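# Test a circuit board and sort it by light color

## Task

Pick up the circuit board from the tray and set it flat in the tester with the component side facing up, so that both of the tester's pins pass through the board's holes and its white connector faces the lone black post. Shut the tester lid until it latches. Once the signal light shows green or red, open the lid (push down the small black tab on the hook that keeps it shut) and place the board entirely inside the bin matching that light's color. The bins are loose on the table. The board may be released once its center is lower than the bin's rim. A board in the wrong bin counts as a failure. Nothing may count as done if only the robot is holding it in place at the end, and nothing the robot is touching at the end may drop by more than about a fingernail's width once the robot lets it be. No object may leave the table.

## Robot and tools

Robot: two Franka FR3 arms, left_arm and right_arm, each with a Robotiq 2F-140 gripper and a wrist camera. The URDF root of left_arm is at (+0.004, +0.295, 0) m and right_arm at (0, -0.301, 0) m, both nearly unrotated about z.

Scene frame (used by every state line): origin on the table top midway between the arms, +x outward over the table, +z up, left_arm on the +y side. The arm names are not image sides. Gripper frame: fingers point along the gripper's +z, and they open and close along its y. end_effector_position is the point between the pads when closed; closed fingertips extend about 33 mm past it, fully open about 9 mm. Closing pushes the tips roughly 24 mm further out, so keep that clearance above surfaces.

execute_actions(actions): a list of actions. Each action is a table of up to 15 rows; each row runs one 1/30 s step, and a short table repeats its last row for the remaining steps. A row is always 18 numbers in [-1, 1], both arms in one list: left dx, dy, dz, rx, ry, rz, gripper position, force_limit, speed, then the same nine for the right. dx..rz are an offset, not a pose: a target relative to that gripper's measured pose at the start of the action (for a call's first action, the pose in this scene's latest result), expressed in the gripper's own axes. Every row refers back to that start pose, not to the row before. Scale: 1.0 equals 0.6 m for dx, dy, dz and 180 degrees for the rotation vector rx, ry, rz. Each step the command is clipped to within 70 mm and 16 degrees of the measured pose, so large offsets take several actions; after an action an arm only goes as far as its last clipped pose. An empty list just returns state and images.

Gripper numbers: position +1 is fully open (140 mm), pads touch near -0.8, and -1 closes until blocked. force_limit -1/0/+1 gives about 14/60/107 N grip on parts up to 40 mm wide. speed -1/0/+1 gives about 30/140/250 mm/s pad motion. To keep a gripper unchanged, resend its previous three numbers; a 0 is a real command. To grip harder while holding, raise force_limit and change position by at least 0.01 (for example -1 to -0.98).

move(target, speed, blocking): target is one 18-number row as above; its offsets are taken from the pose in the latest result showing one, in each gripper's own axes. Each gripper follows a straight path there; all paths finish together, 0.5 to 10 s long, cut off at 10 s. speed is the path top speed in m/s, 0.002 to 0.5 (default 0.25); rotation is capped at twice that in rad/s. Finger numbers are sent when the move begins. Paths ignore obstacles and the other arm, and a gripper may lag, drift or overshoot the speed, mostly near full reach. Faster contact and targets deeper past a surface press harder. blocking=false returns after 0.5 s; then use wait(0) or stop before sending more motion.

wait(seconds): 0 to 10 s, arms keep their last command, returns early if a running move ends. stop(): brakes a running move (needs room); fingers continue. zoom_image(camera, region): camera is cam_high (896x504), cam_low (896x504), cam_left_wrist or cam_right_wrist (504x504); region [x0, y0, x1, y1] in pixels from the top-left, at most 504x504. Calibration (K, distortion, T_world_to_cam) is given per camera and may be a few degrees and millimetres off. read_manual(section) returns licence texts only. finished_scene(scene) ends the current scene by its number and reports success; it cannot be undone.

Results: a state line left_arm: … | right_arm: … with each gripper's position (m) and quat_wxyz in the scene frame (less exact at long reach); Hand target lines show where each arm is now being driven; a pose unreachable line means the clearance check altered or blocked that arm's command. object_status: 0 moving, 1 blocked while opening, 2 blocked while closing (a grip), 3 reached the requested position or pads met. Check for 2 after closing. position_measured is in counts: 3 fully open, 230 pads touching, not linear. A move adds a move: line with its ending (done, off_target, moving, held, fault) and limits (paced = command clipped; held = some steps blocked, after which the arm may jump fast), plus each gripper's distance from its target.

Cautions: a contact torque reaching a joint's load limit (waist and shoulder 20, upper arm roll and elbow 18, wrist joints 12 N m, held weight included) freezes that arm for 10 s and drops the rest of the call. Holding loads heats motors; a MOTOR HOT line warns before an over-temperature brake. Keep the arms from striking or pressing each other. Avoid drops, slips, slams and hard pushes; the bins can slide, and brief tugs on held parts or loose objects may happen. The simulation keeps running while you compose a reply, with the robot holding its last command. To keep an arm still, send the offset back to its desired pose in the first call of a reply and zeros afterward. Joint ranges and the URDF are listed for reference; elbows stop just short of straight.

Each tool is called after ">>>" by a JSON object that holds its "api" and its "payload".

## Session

>>> {"api": "execute_actions", "payload": {"actions": []}}

Scene clock: 0.00 s.
left_arm: end_effector_position=(+0.5621, +0.2638, +0.4302) position_measured=3 object_status=3 end_effector_quat_wxyz=(-0.000, +0.913, -0.407, +0.021) | right_arm: end_effector_position=(+0.2630, -0.8994, +0.1789) position_measured=3 object_status=3 end_effector_quat_wxyz=(+0.093, +0.885, +0.203, -0.408)
Joint positions: left_arm=[-0.004 -0.017 -0.015 -1.556 -0.015  1.577 -0.781] | right_arm=[-0.877  0.57   0.074 -1.549 -0.853  1.693 -2.518]
Joint velocities: left_arm=[ 0.001  0.001 -0.    -0.001  0.    -0.001 -0.001] | right_arm=[ 0.     0.001  0.001  0.001  0.001  0.001 -0.001]
Hand target (left_arm): +0.562, +0.264, +0.430; -0.000, +0.913, -0.407, +0.021
Hand target (right_arm): +0.263, -0.899, +0.179; +0.093, +0.885, +0.203, -0.408
camera_calibration (this result's frames):
cam_right_wrist: T_world_to_cam=[[0.381655, -0.92143, 0.0728515, -0.940092], [-0.398966, -0.0931273, 0.912225, -0.127304], [-0.833766, -0.37722, -0.403161, 0.124462], [0, 0, 0, 1]] pos_world=[0.411773, -0.831134, 0.234795]

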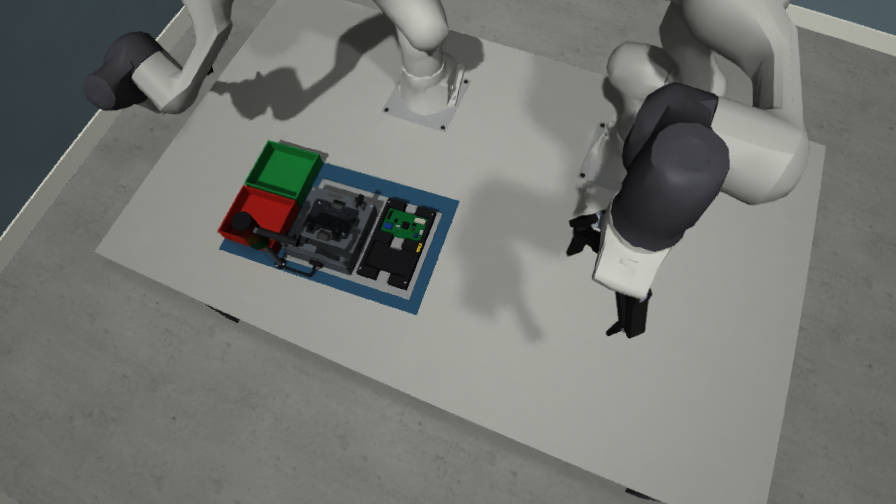

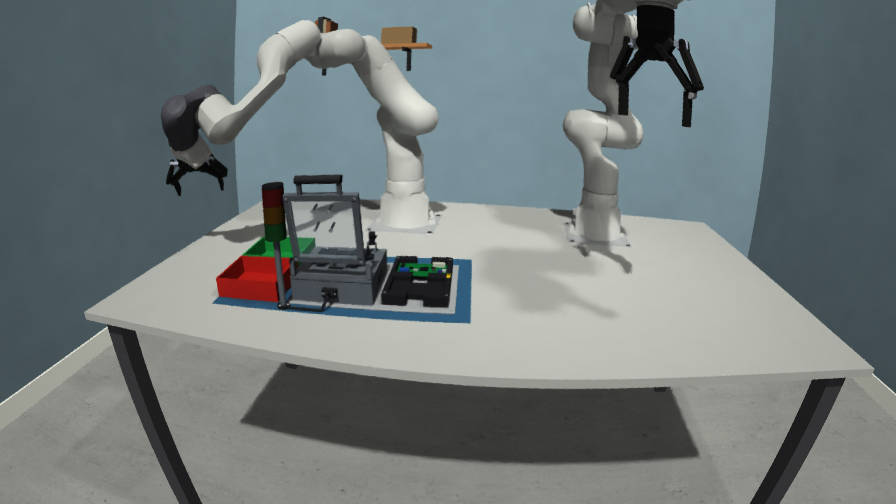

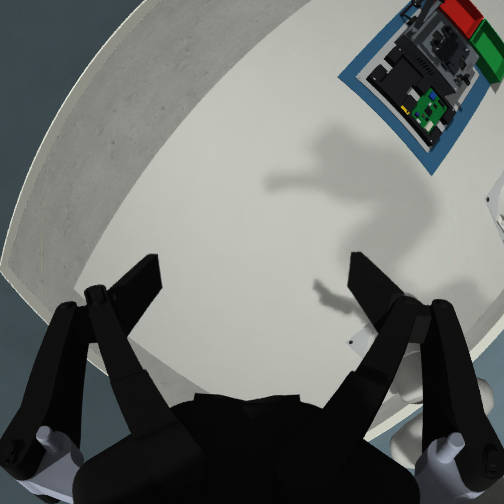

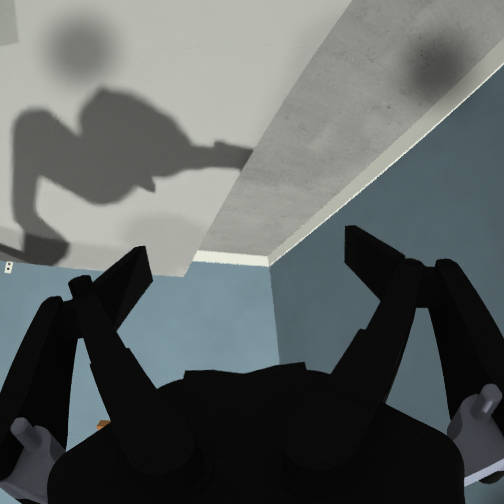

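>>> {"api": "zoom_image", "payload": {"camera": "cam_high", "region": [200, 130, 480, 320]}}

>>> {"api": "zoom_image", "payload": {"camera": "cam_low", "region": [200, 160, 480, 330]}}

Region (200, 130, 480, 320) of cam_high's 896x504 image, scaled by 1.800, with more detail than that image has; it fills the top 342 rows of this view, and the rest is white.

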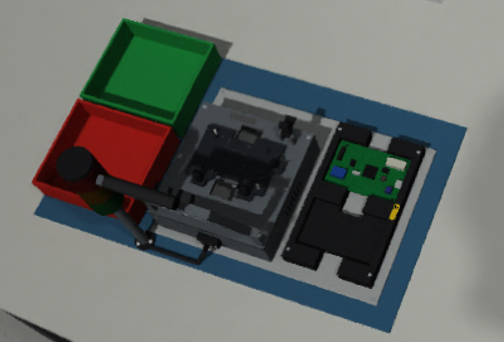

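Region (200, 160, 480, 330) of cam_low's 896x504 image, scaled by 1.800, with more detail than that image has; it fills the top 306 rows of this view, and the rest is white.

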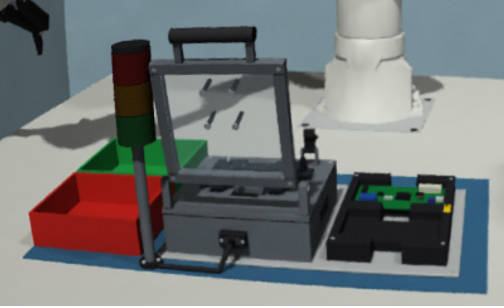

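>>> {"api": "move", "payload": {"target": [0,0,0,0,0,0,1,0,0, 0.085,-0.283,-0.563,0,0.275,0,0.2,0.2,0], "speed": 0.3}}

Scene clock: 34.27 s.
left_arm: end_effector_position=(+0.5621, +0.2638, +0.4302) position_measured=3 object_status=3 end_effector_quat_wxyz=(-0.000, +0.913, -0.407, +0.021) | right_arm: end_effector_position=(+0.4483, -0.6257, +0.3593) position_measured=104 object_status=3 end_effector_quat_wxyz=(+0.005, +0.976, +0.216, +0.002)
Joint positions: left_arm=[-0.004 -0.017 -0.015 -1.556 -0.015  1.577 -0.781] | right_arm=[-0.933 -0.041  0.293 -1.758  0.008  1.729 -2.639]
Joint velocities: left_arm=[-0.001  0.    -0.001  0.001  0.     0.    -0.   ] | right_arm=[ 0.001 -0.002  0.    -0.002  0.008  0.004 -0.011]
Hand target (left_arm): +0.562, +0.264, +0.430; -0.000, +0.913, -0.407, +0.021
Hand target (right_arm): +0.449, -0.626, +0.359; +0.005, +0.976, +0.219, +0.004
Off the commanded pose (left_arm): 0.000 m, 0 deg.
Off the commanded pose (right_arm): 0.005 m, 1 deg.
move: off_target (right_arm)
camera_calibration (this result's frames):
cam_left_wrist: T_world_to_cam=[[-0.765479, -0.641095, -0.0551188, 0.628215], [-0.625943, 0.722051, 0.294683, 0.0504934], [-0.149121, 0.260075, -0.954004, 0.602429], [0, 0, 0, 1]] pos_world=[0.602327, 0.20961, 0.594466]
cam_right_wrist: T_world_to_cam=[[0.335847, -0.941794, 0.0151634, -0.743196], [-0.903887, -0.317718, 0.286435, 0.118275], [-0.264945, -0.109904, -0.95798, 0.56648], [0, 0, 0, 1]] pos_world=[0.506594, -0.600102, 0.520068]

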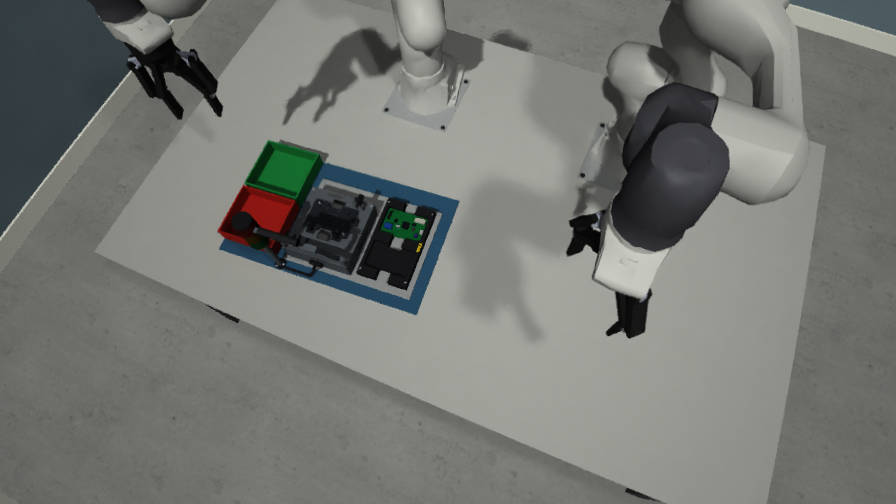

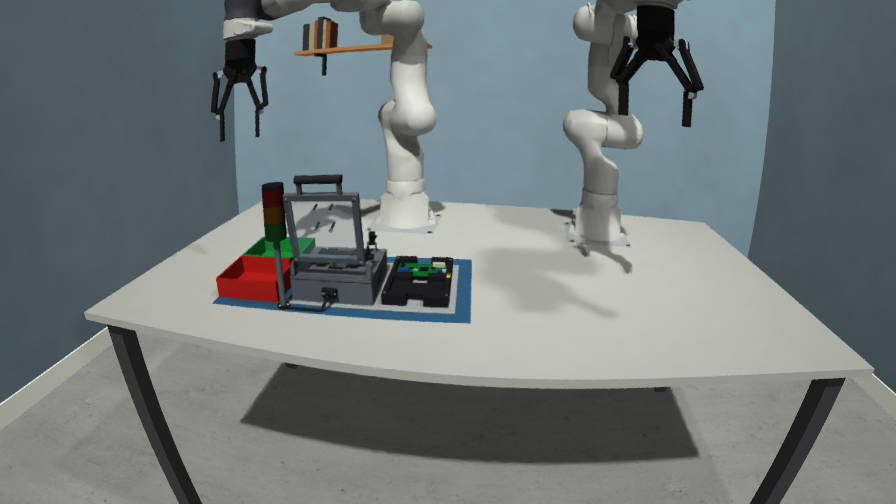

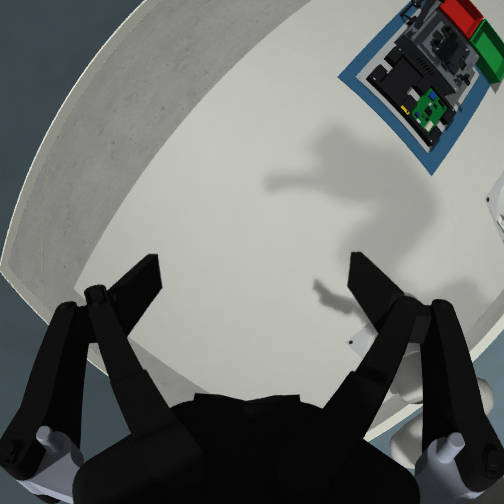

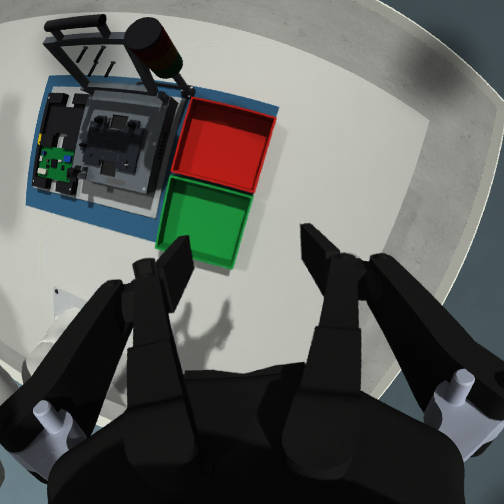

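>>> {"api": "move", "payload": {"target": [0,0,0,0,0,0,1,0,0, 0.234,-0.178,-0.018,0,0,0.31,0.2,0.2,0], "speed": 0.3}}

Scene clock: 50.87 s.
left_arm: end_effector_position=(+0.5621, +0.2638, +0.4302) position_measured=3 object_status=3 end_effector_quat_wxyz=(-0.000, +0.913, -0.407, +0.021) | right_arm: end_effector_position=(+0.5341, -0.4735, +0.3722) position_measured=104 object_status=3 end_effector_quat_wxyz=(+0.005, +0.965, -0.261, +0.009)
Joint positions: left_arm=[-0.004 -0.017 -0.015 -1.556 -0.015  1.577 -0.781] | right_arm=[-0.838 -0.02   0.517 -1.701  0.002  1.701 -1.356]
Joint velocities: left_arm=[-0.     0.001  0.001 -0.     0.     0.    -0.   ] | right_arm=[ 0.002 -0.    -0.     0.001 -0.002 -0.003  0.031]
Hand target (left_arm): +0.562, +0.264, +0.430; -0.000, +0.913, -0.407, +0.021
Hand target (right_arm): +0.534, -0.472, +0.372; +0.005, +0.964, -0.266, +0.007
Off the commanded pose (left_arm): 0.000 m, 0 deg.
Off the commanded pose (right_arm): 0.006 m, 1 deg.
move: off_target (right_arm)
camera_calibration (this result's frames):
cam_left_wrist: T_world_to_cam=[[-0.765479, -0.641095, -0.0551188, 0.628215], [-0.625943, 0.722051, 0.294683, 0.0504935], [-0.149121, 0.260075, -0.954004, 0.602429], [0, 0, 0, 1]] pos_world=[0.602327, 0.209611, 0.594466]
cam_right_wrist: T_world_to_cam=[[-0.582254, -0.812975, 0.00719173, -0.0746007], [-0.781484, 0.562096, 0.270798, 0.59751], [-0.224194, 0.152053, -0.962609, 0.722286], [0, 0, 0, 1]] pos_world=[0.58544, -0.506332, 0.534011]

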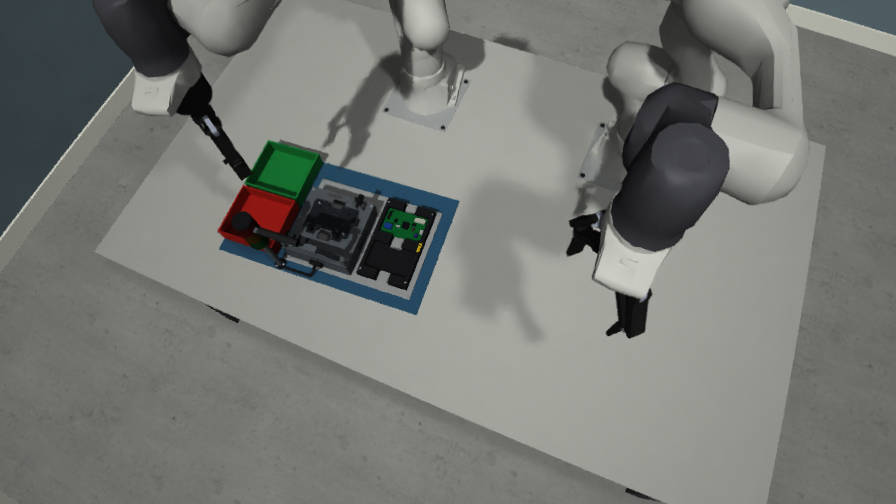

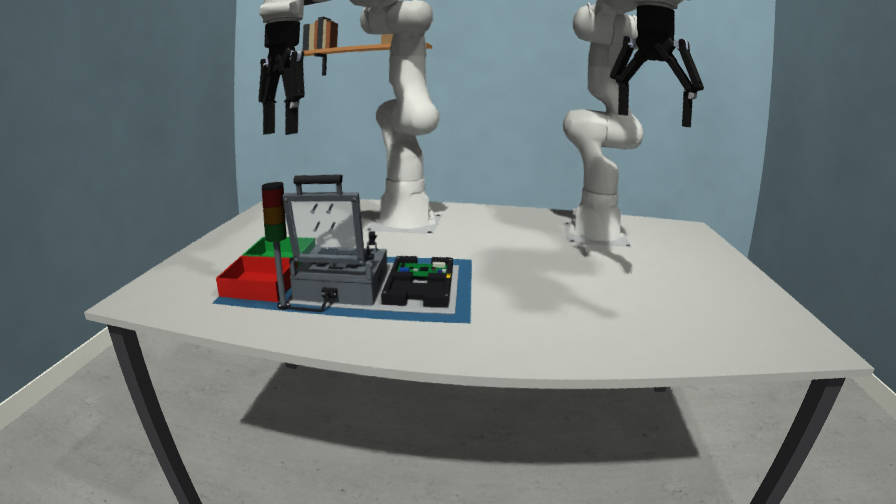

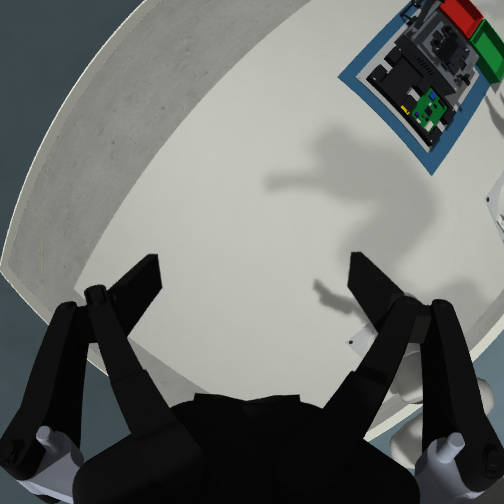

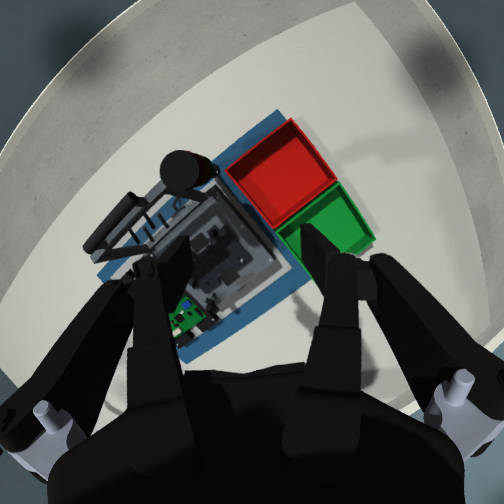

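>>> {"api": "move", "payload": {"target": [0,0,0,0,0,0,1,0,0, -0.278,-0.231,0.02,0,0,0.315,0.2,0.2,0], "speed": 0.3}}

Scene clock: 58.63 s.
left_arm: end_effector_position=(+0.5621, +0.2638, +0.4302) position_measured=3 object_status=3 end_effector_quat_wxyz=(-0.000, +0.913, -0.407, +0.021) | right_arm: end_effector_position=(+0.4636, -0.2721, +0.3607) position_measured=104 object_status=3 end_effector_quat_wxyz=(-0.003, +0.728, -0.685, +0.013)
Joint positions: left_arm=[-0.004 -0.017 -0.015 -1.556 -0.015  1.577 -0.781] | right_arm=[-1.012 -0.547  0.84  -2.043  0.394  1.676 -0.336]
Joint velocities: left_arm=[-0.    -0.    -0.    -0.001  0.    -0.     0.   ] | right_arm=[-0.004 -0.001  0.002 -0.001  0.002 -0.004  0.026]
Hand target (left_arm): +0.562, +0.264, +0.430; -0.000, +0.913, -0.407, +0.021
Hand target (right_arm): +0.463, -0.271, +0.361; -0.003, +0.724, -0.689, +0.012
Off the commanded pose (left_arm): 0.000 m, 0 deg.
Off the commanded pose (right_arm): 0.006 m, 1 deg.
move: off_target (right_arm)
camera_calibration (this result's frames):
cam_left_wrist: T_world_to_cam=[[-0.765479, -0.641095, -0.0551187, 0.628215], [-0.625943, 0.722051, 0.294683, 0.0504934], [-0.149121, 0.260075, -0.954004, 0.602429], [0, 0, 0, 1]] pos_world=[0.602327, 0.20961, 0.594466]
cam_right_wrist: T_world_to_cam=[[-0.999302, 0.0318127, -0.0195608, 0.481104], [0.0251345, 0.96032, 0.277766, 0.164186], [0.0276211, 0.277081, -0.96045, 0.581301], [0, 0, 0, 1]] pos_world=[0.460585, -0.334044, 0.522115]

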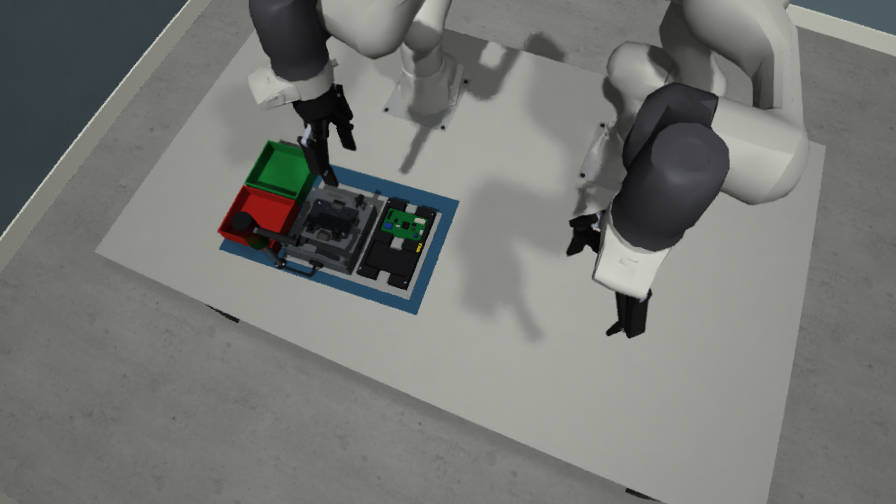

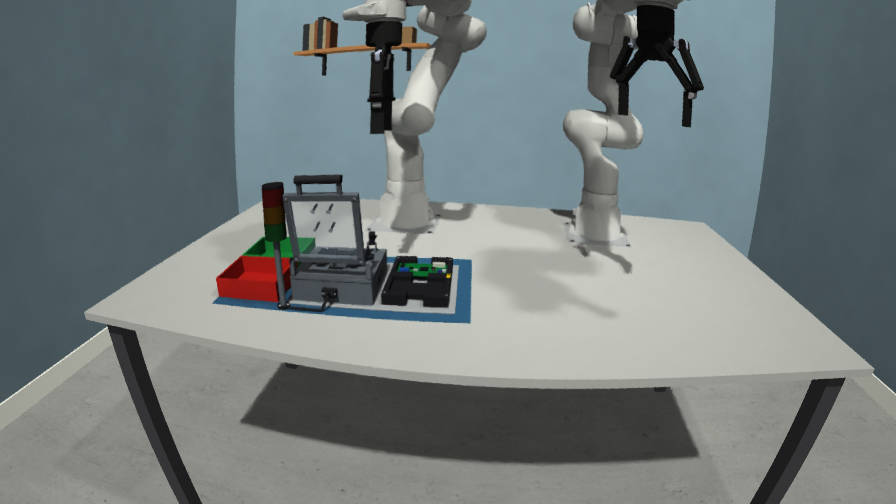

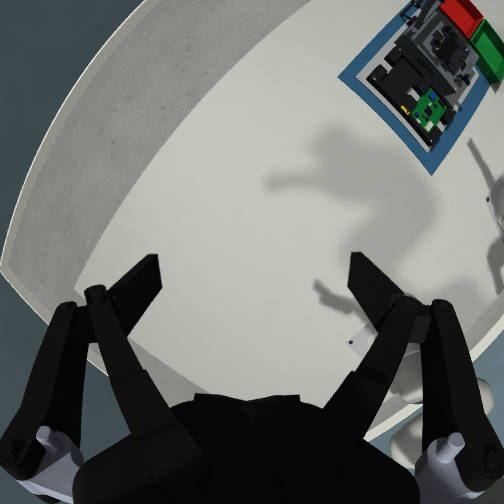

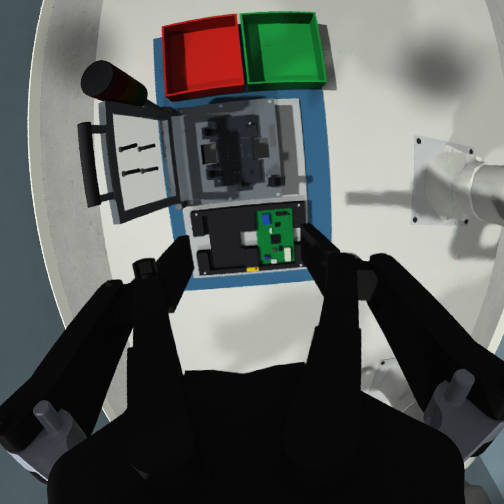

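>>> {"api": "move", "payload": {"target": [0,0,0,0,0,0,1,0,0, -0.088,0.0725,0.267,-0.007,-0.005,0.004,0.2,0.2,0], "speed": 0.2}}

Scene clock: 81.90 s.
left_arm: end_effector_position=(+0.5621, +0.2638, +0.4302) position_measured=3 object_status=3 end_effector_quat_wxyz=(-0.000, +0.913, -0.407, +0.021) | right_arm: end_effector_position=(+0.4207, -0.2217, +0.2012) position_measured=104 object_status=3 end_effector_quat_wxyz=(-0.001, +0.725, -0.689, -0.000)
Joint positions: left_arm=[-0.004 -0.017 -0.015 -1.556 -0.015  1.577 -0.781] | right_arm=[-0.914 -0.645  0.996 -2.448  0.586  1.988 -0.33 ]
Joint velocities: left_arm=[ 0.    -0.001  0.002 -0.001 -0.    -0.001  0.001] | right_arm=[ 0.     0.003  0.    -0.     0.     0.013 -0.001]
Hand target (left_arm): +0.562, +0.264, +0.430; -0.000, +0.913, -0.407, +0.021
Hand target (right_arm): +0.422, -0.222, +0.200; -0.002, +0.725, -0.688, +0.000
Off the commanded pose (left_arm): 0.000 m, 0 deg.
Off the commanded pose (right_arm): 0.003 m, 0 deg.
move: done
camera_calibration (this result's frames):
cam_left_wrist: T_world_to_cam=[[-0.76548, -0.641095, -0.0551189, 0.628215], [-0.625942, 0.722051, 0.294683, 0.0504934], [-0.149121, 0.260075, -0.954004, 0.602428], [0, 0, 0, 1]] pos_world=[0.602327, 0.20961, 0.594466]
cam_right_wrist: T_world_to_cam=[[-0.999077, 0.0427314, 0.00432374, 0.43099], [0.042142, 0.95588, 0.290719, 0.150468], [0.00828987, 0.290633, -0.956799, 0.425704], [0, 0, 0, 1]] pos_world=[0.420723, -0.28597, 0.361706]

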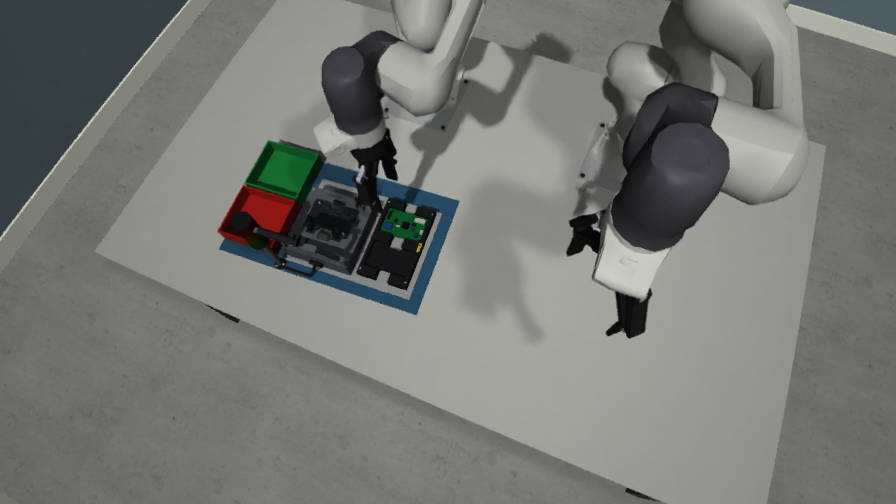

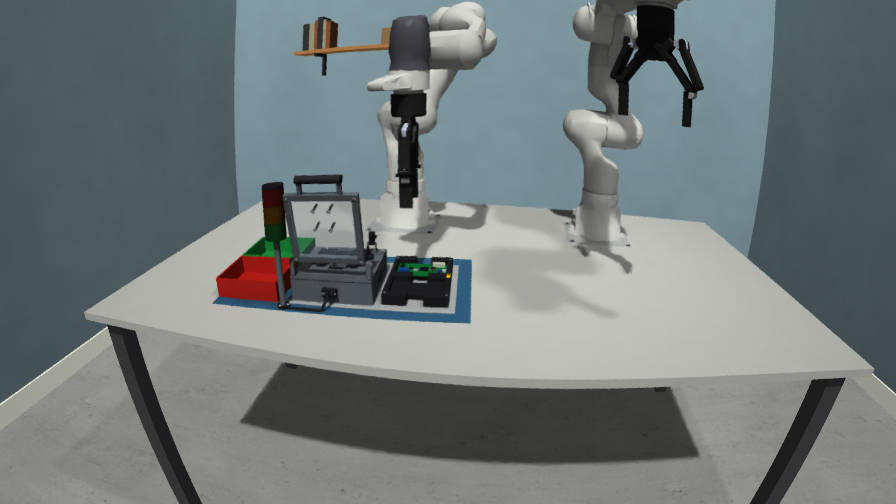

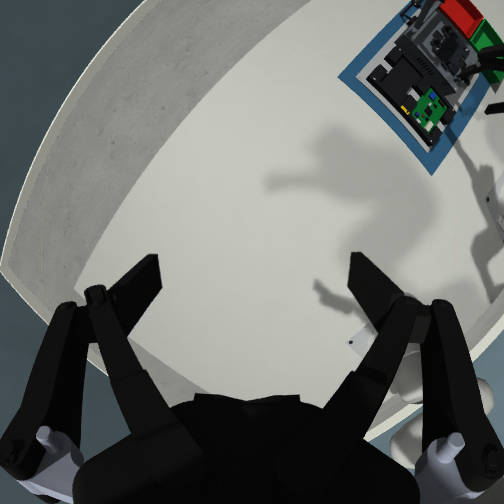

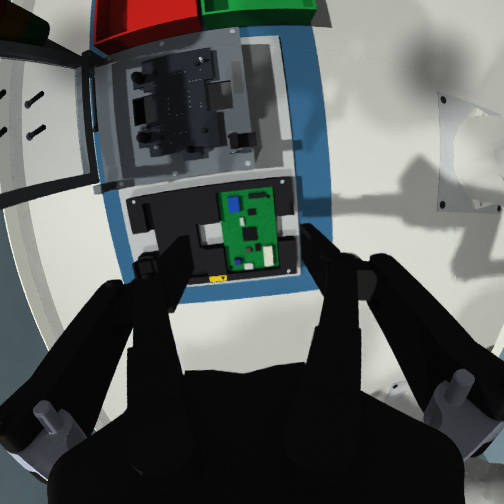

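>>> {"api": "zoom_image", "payload": {"camera": "cam_right_wrist", "region": [80, 20, 340, 300]}}

Region (80, 20, 340, 300) of cam_right_wrist's 504x504 image, scaled by 1.800, with more detail than that image has; it fills the left 468 columns of this view, and the rest is white.

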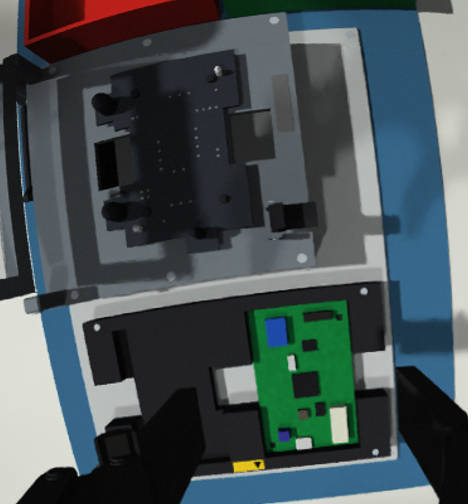

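>>> {"api": "move", "payload": {"target": [0,0,0,0,0,0,1,0,0, -0.028,0.005,0.167,0,0,0,0.2,0.2,0], "speed": 0.12}}

>>> {"api": "zoom_image", "payload": {"camera": "cam_right_wrist", "region": [140, 150, 360, 350]}}

Scene clock: 118.33 s.
left_arm: end_effector_position=(+0.5621, +0.2638, +0.4302) position_measured=3 object_status=3 end_effector_quat_wxyz=(-0.000, +0.913, -0.407, +0.021) | right_arm: end_effector_position=(+0.4149, -0.2051, +0.1006) position_measured=104 object_status=3 end_effector_quat_wxyz=(+0.003, +0.726, -0.688, -0.001)
Joint positions: left_arm=[-0.004 -0.017 -0.015 -1.556 -0.015  1.577 -0.781] | right_arm=[-1.041 -0.539  1.286 -2.561  0.688  2.258 -0.329]
Joint velocities: left_arm=[ 0.001 -0.     0.     0.     0.001  0.     0.001] | right_arm=[-0.005  0.     0.003  0.001  0.005  0.013 -0.001]
Hand target (left_arm): +0.562, +0.264, +0.430; -0.000, +0.913, -0.407, +0.021
Hand target (right_arm): +0.417, -0.205, +0.101; +0.001, +0.726, -0.688, +0.000
Off the commanded pose (left_arm): 0.000 m, 0 deg.
Off the commanded pose (right_arm): 0.002 m, 1 deg.
move: done
camera_calibration (this result's frames):
cam_left_wrist: T_world_to_cam=[[-0.76548, -0.641095, -0.0551188, 0.628215], [-0.625942, 0.722051, 0.294683, 0.0504934], [-0.149121, 0.260075, -0.954004, 0.602428], [0, 0, 0, 1]] pos_world=[0.602327, 0.20961, 0.594466]
cam_right_wrist: T_world_to_cam=[[-0.999187, 0.0387441, 0.01116, 0.423441], [0.0403173, 0.95729, 0.286306, 0.165553], [0.000409264, 0.286523, -0.958073, 0.327249], [0, 0, 0, 1]] pos_world=[0.416288, -0.268652, 0.261404]

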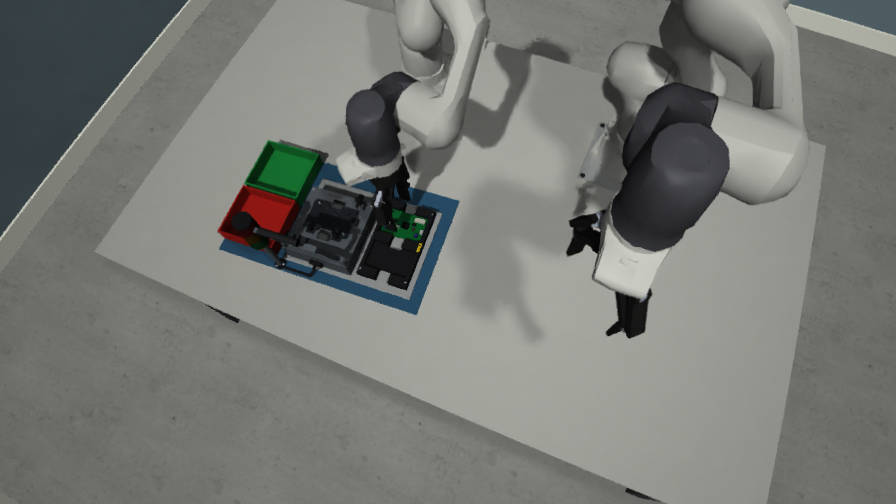

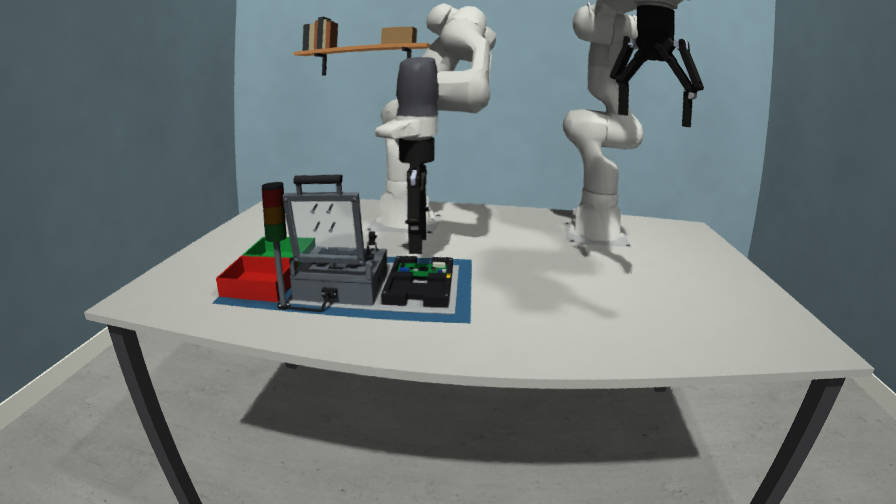

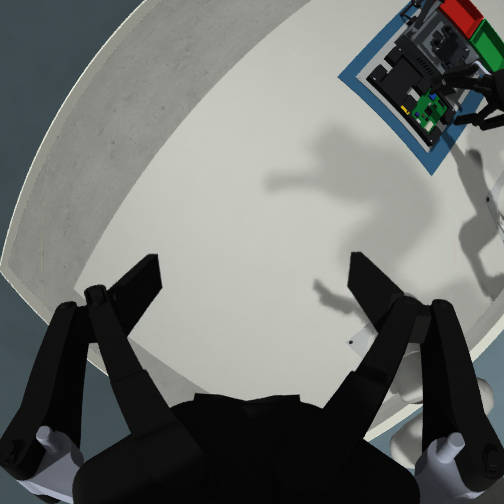

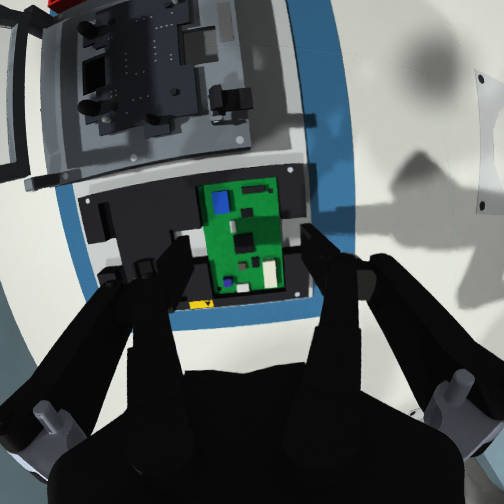

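Region (140, 150, 360, 350) of cam_right_wrist's 504x504 image, scaled by 2.291, with more detail than that image has; it fills the top 458 rows of this view, and the rest is white.

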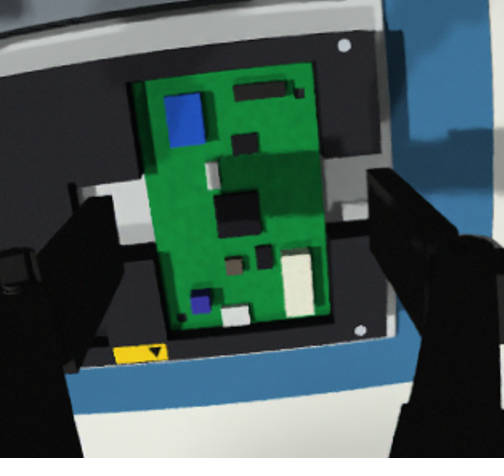

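>>> {"api": "move", "payload": {"target": [0,0,0,0,0,0,1,0,0, -0.007,-0.008,0.075,0,0,-0.007,0.2,0.2,0], "speed": 0.05}}

>>> {"api": "zoom_image", "payload": {"camera": "cam_right_wrist", "region": [140, 150, 360, 350]}}

Scene clock: 157.20 s.
left_arm: end_effector_position=(+0.5621, +0.2638, +0.4302) position_measured=3 object_status=3 end_effector_quat_wxyz=(-0.000, +0.913, -0.407, +0.021) | right_arm: end_effector_position=(+0.4167, -0.2011, +0.0546) position_measured=104 object_status=3 end_effector_quat_wxyz=(+0.007, +0.732, -0.681, -0.003)
Joint positions: left_arm=[-0.004 -0.017 -0.015 -1.556 -0.015  1.577 -0.781] | right_arm=[-1.228 -0.457  1.525 -2.57   0.705  2.396 -0.34 ]
Joint velocities: left_arm=[-0.002 -0.001  0.    -0.001 -0.    -0.    -0.002] | right_arm=[-0.006  0.004  0.006 -0.001 -0.     0.014 -0.002]
Hand target (left_arm): +0.562, +0.264, +0.430; -0.000, +0.913, -0.407, +0.021
Hand target (right_arm): +0.419, -0.201, +0.055; +0.005, +0.734, -0.679, -0.001
Off the commanded pose (left_arm): 0.000 m, 0 deg.
Off the commanded pose (right_arm): 0.003 m, 1 deg.
move: done
camera_calibration (this result's frames):
cam_left_wrist: T_world_to_cam=[[-0.76548, -0.641095, -0.0551189, 0.628215], [-0.625942, 0.722051, 0.294683, 0.0504933], [-0.149121, 0.260075, -0.954004, 0.602428], [0, 0, 0, 1]] pos_world=[0.602327, 0.20961, 0.594466]
cam_right_wrist: T_world_to_cam=[[-0.999616, 0.0200659, 0.0191234, 0.421643], [0.0246622, 0.958769, 0.283113, 0.181824], [-0.012654, 0.283476, -0.958896, 0.286951], [0, 0, 0, 1]] pos_world=[0.420628, -0.264132, 0.215616]

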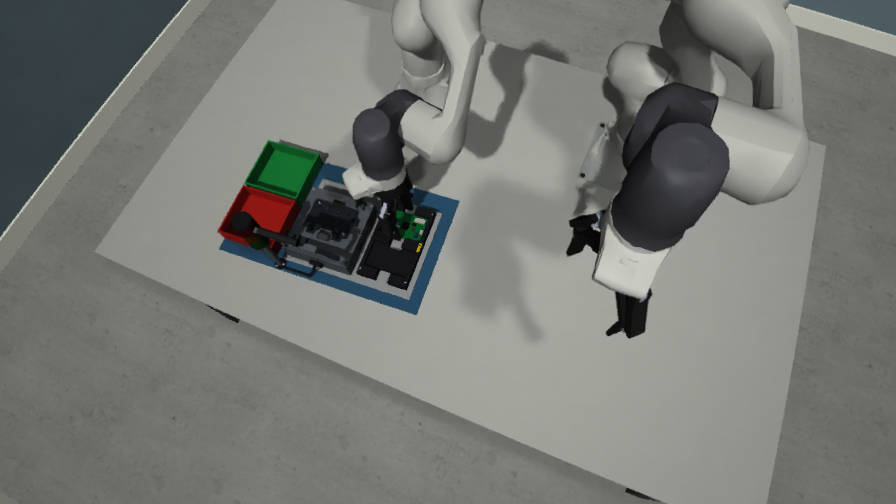

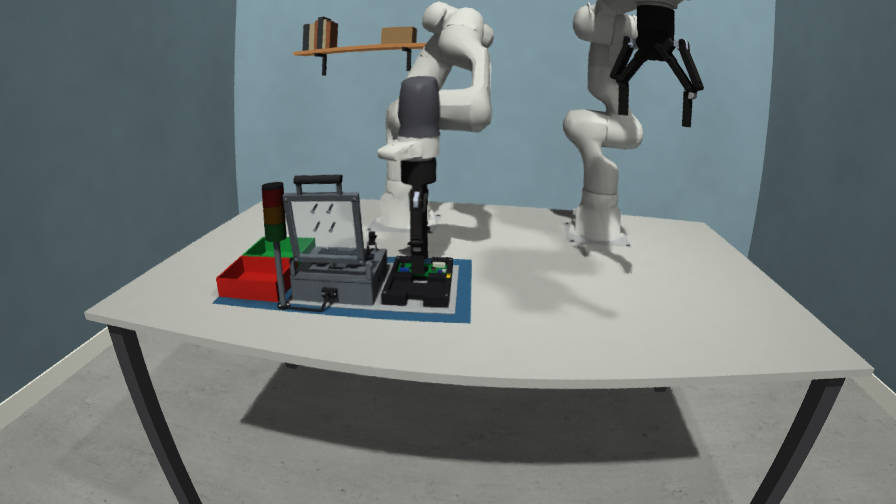

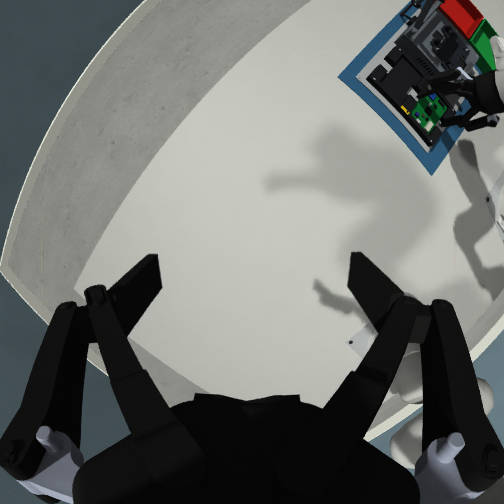

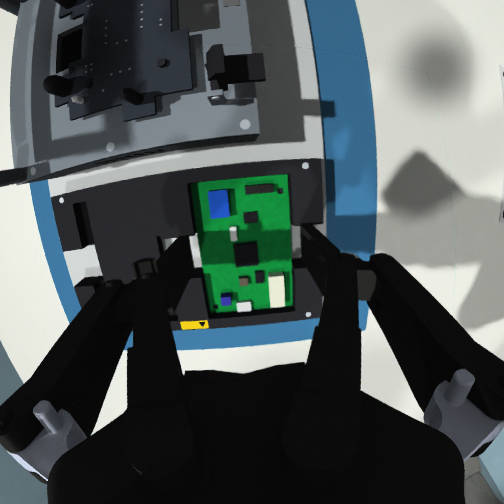

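Region (140, 150, 360, 350) of cam_right_wrist's 504x504 image, scaled by 2.291, with more detail than that image has; it fills the top 458 rows of this view, and the rest is white.

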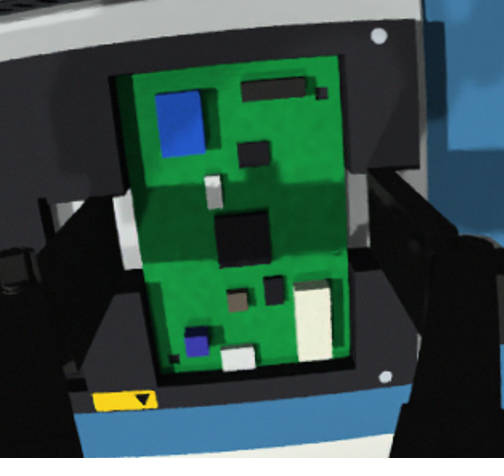

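>>> {"api": "move", "payload": {"target": [0,0,0,0,0,0,1,0,0, -0.009,-0.003,0.016,0,0,0,0.2,0.2,0], "speed": 0.02}}

>>> {"api": "zoom_image", "payload": {"camera": "cam_right_wrist", "region": [140, 150, 360, 350]}}

Scene clock: 203.77 s.
left_arm: end_effector_position=(+0.5621, +0.2638, +0.4302) position_measured=3 object_status=3 end_effector_quat_wxyz=(-0.000, +0.913, -0.407, +0.021) | right_arm: end_effector_position=(+0.4168, -0.1957, +0.0450) position_measured=104 object_status=3 end_effector_quat_wxyz=(+0.009, +0.734, -0.679, -0.005)
Joint positions: left_arm=[-0.004 -0.017 -0.015 -1.556 -0.015  1.577 -0.781] | right_arm=[-1.28  -0.454  1.595 -2.562  0.719  2.414 -0.341]
Joint velocities: left_arm=[-0.002  0.001  0.    -0.001  0.     0.    -0.001] | right_arm=[-0.011 -0.     0.007  0.001  0.01   0.003  0.002]
Hand target (left_arm): +0.562, +0.264, +0.430; -0.000, +0.913, -0.407, +0.021
Hand target (right_arm): +0.418, -0.196, +0.045; +0.008, +0.733, -0.681, -0.003
Off the commanded pose (left_arm): 0.000 m, 0 deg.
Off the commanded pose (right_arm): 0.001 m, 0 deg.
move: done
camera_calibration (this result's frames):
cam_left_wrist: T_world_to_cam=[[-0.765479, -0.641095, -0.0551188, 0.628215], [-0.625943, 0.722051, 0.294683, 0.0504934], [-0.149121, 0.260075, -0.954004, 0.602428], [0, 0, 0, 1]] pos_world=[0.602327, 0.20961, 0.594466]
cam_right_wrist: T_world_to_cam=[[-0.999609, 0.0152291, 0.0234513, 0.420661], [0.021233, 0.959117, 0.282213, 0.180882], [-0.0181947, 0.2826, -0.959065, 0.278327], [0, 0, 0, 1]] pos_world=[0.42172, -0.258549, 0.206022]

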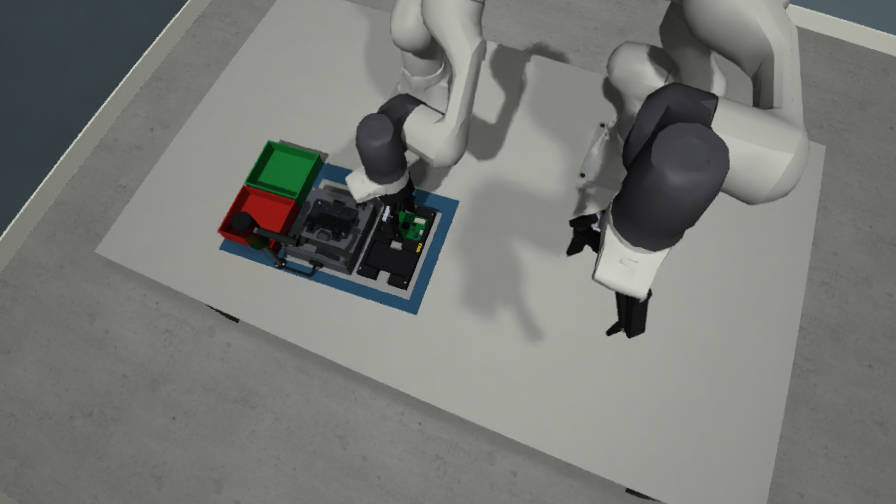

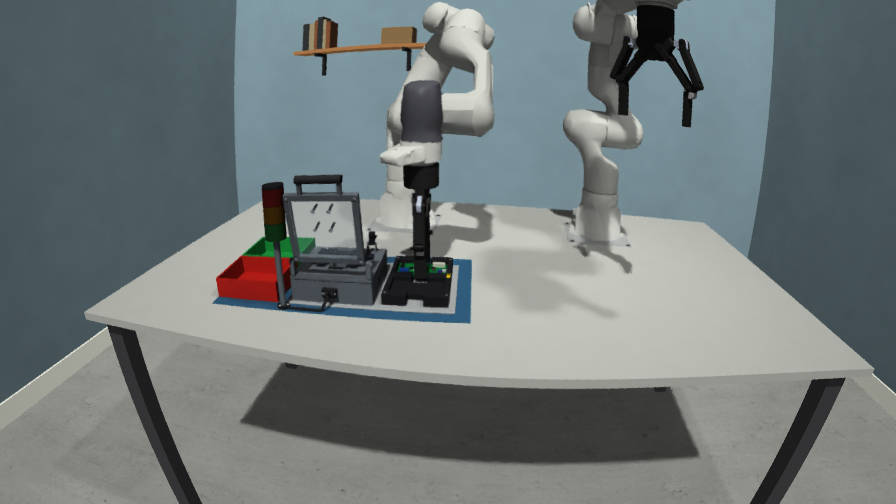

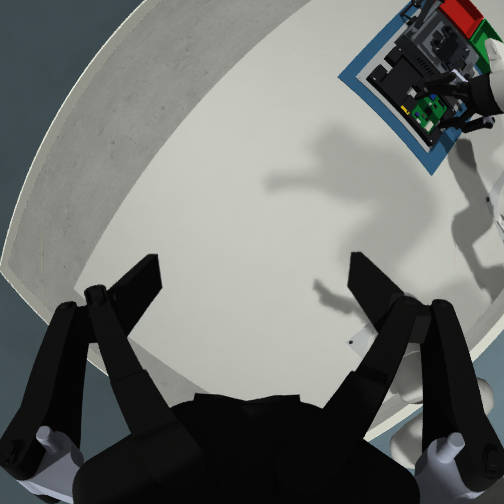

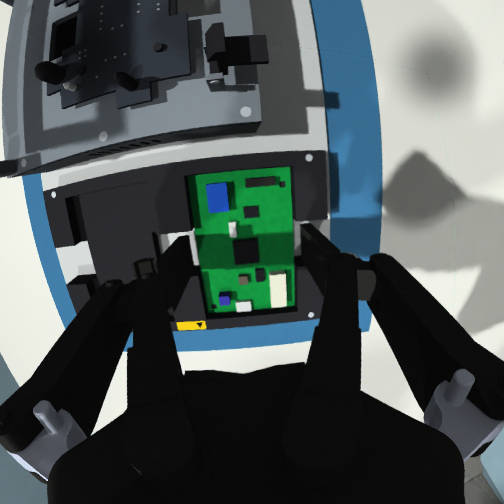

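Region (140, 150, 360, 350) of cam_right_wrist's 504x504 image, scaled by 2.291, with more detail than that image has; it fills the top 458 rows of this view, and the rest is white.

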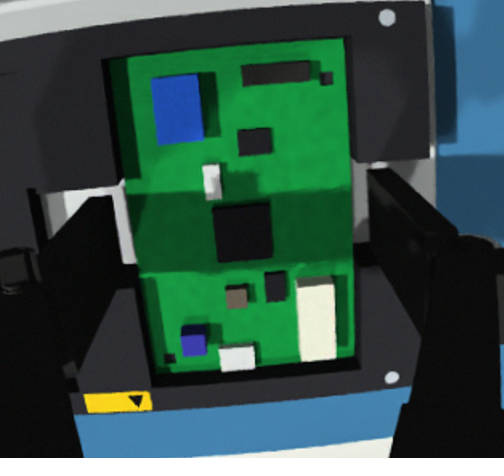

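>>> {"api": "zoom_image", "payload": {"camera": "cam_right_wrist", "region": [140, 210, 220, 290]}}

>>> {"api": "zoom_image", "payload": {"camera": "cam_right_wrist", "region": [270, 200, 350, 280]}}

Region (140, 210, 220, 290) of cam_right_wrist's 504x504 image, scaled by 6.300, with more detail than that image has.

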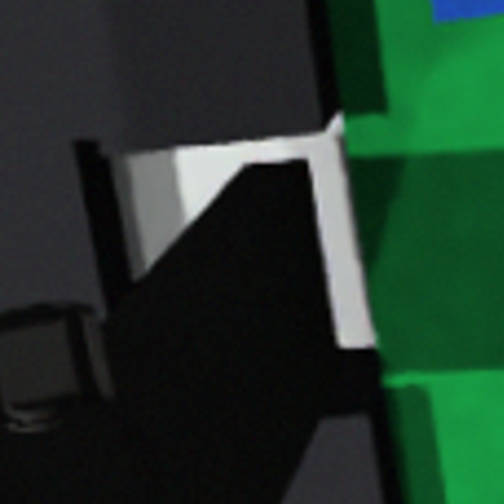

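Region (270, 200, 350, 280) of cam_right_wrist's 504x504 image, scaled by 6.300, with more detail than that image has.

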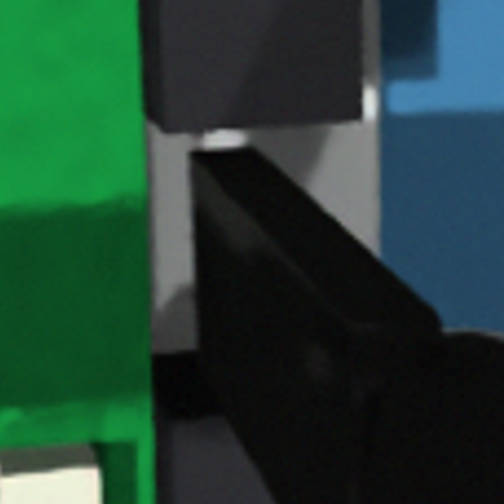

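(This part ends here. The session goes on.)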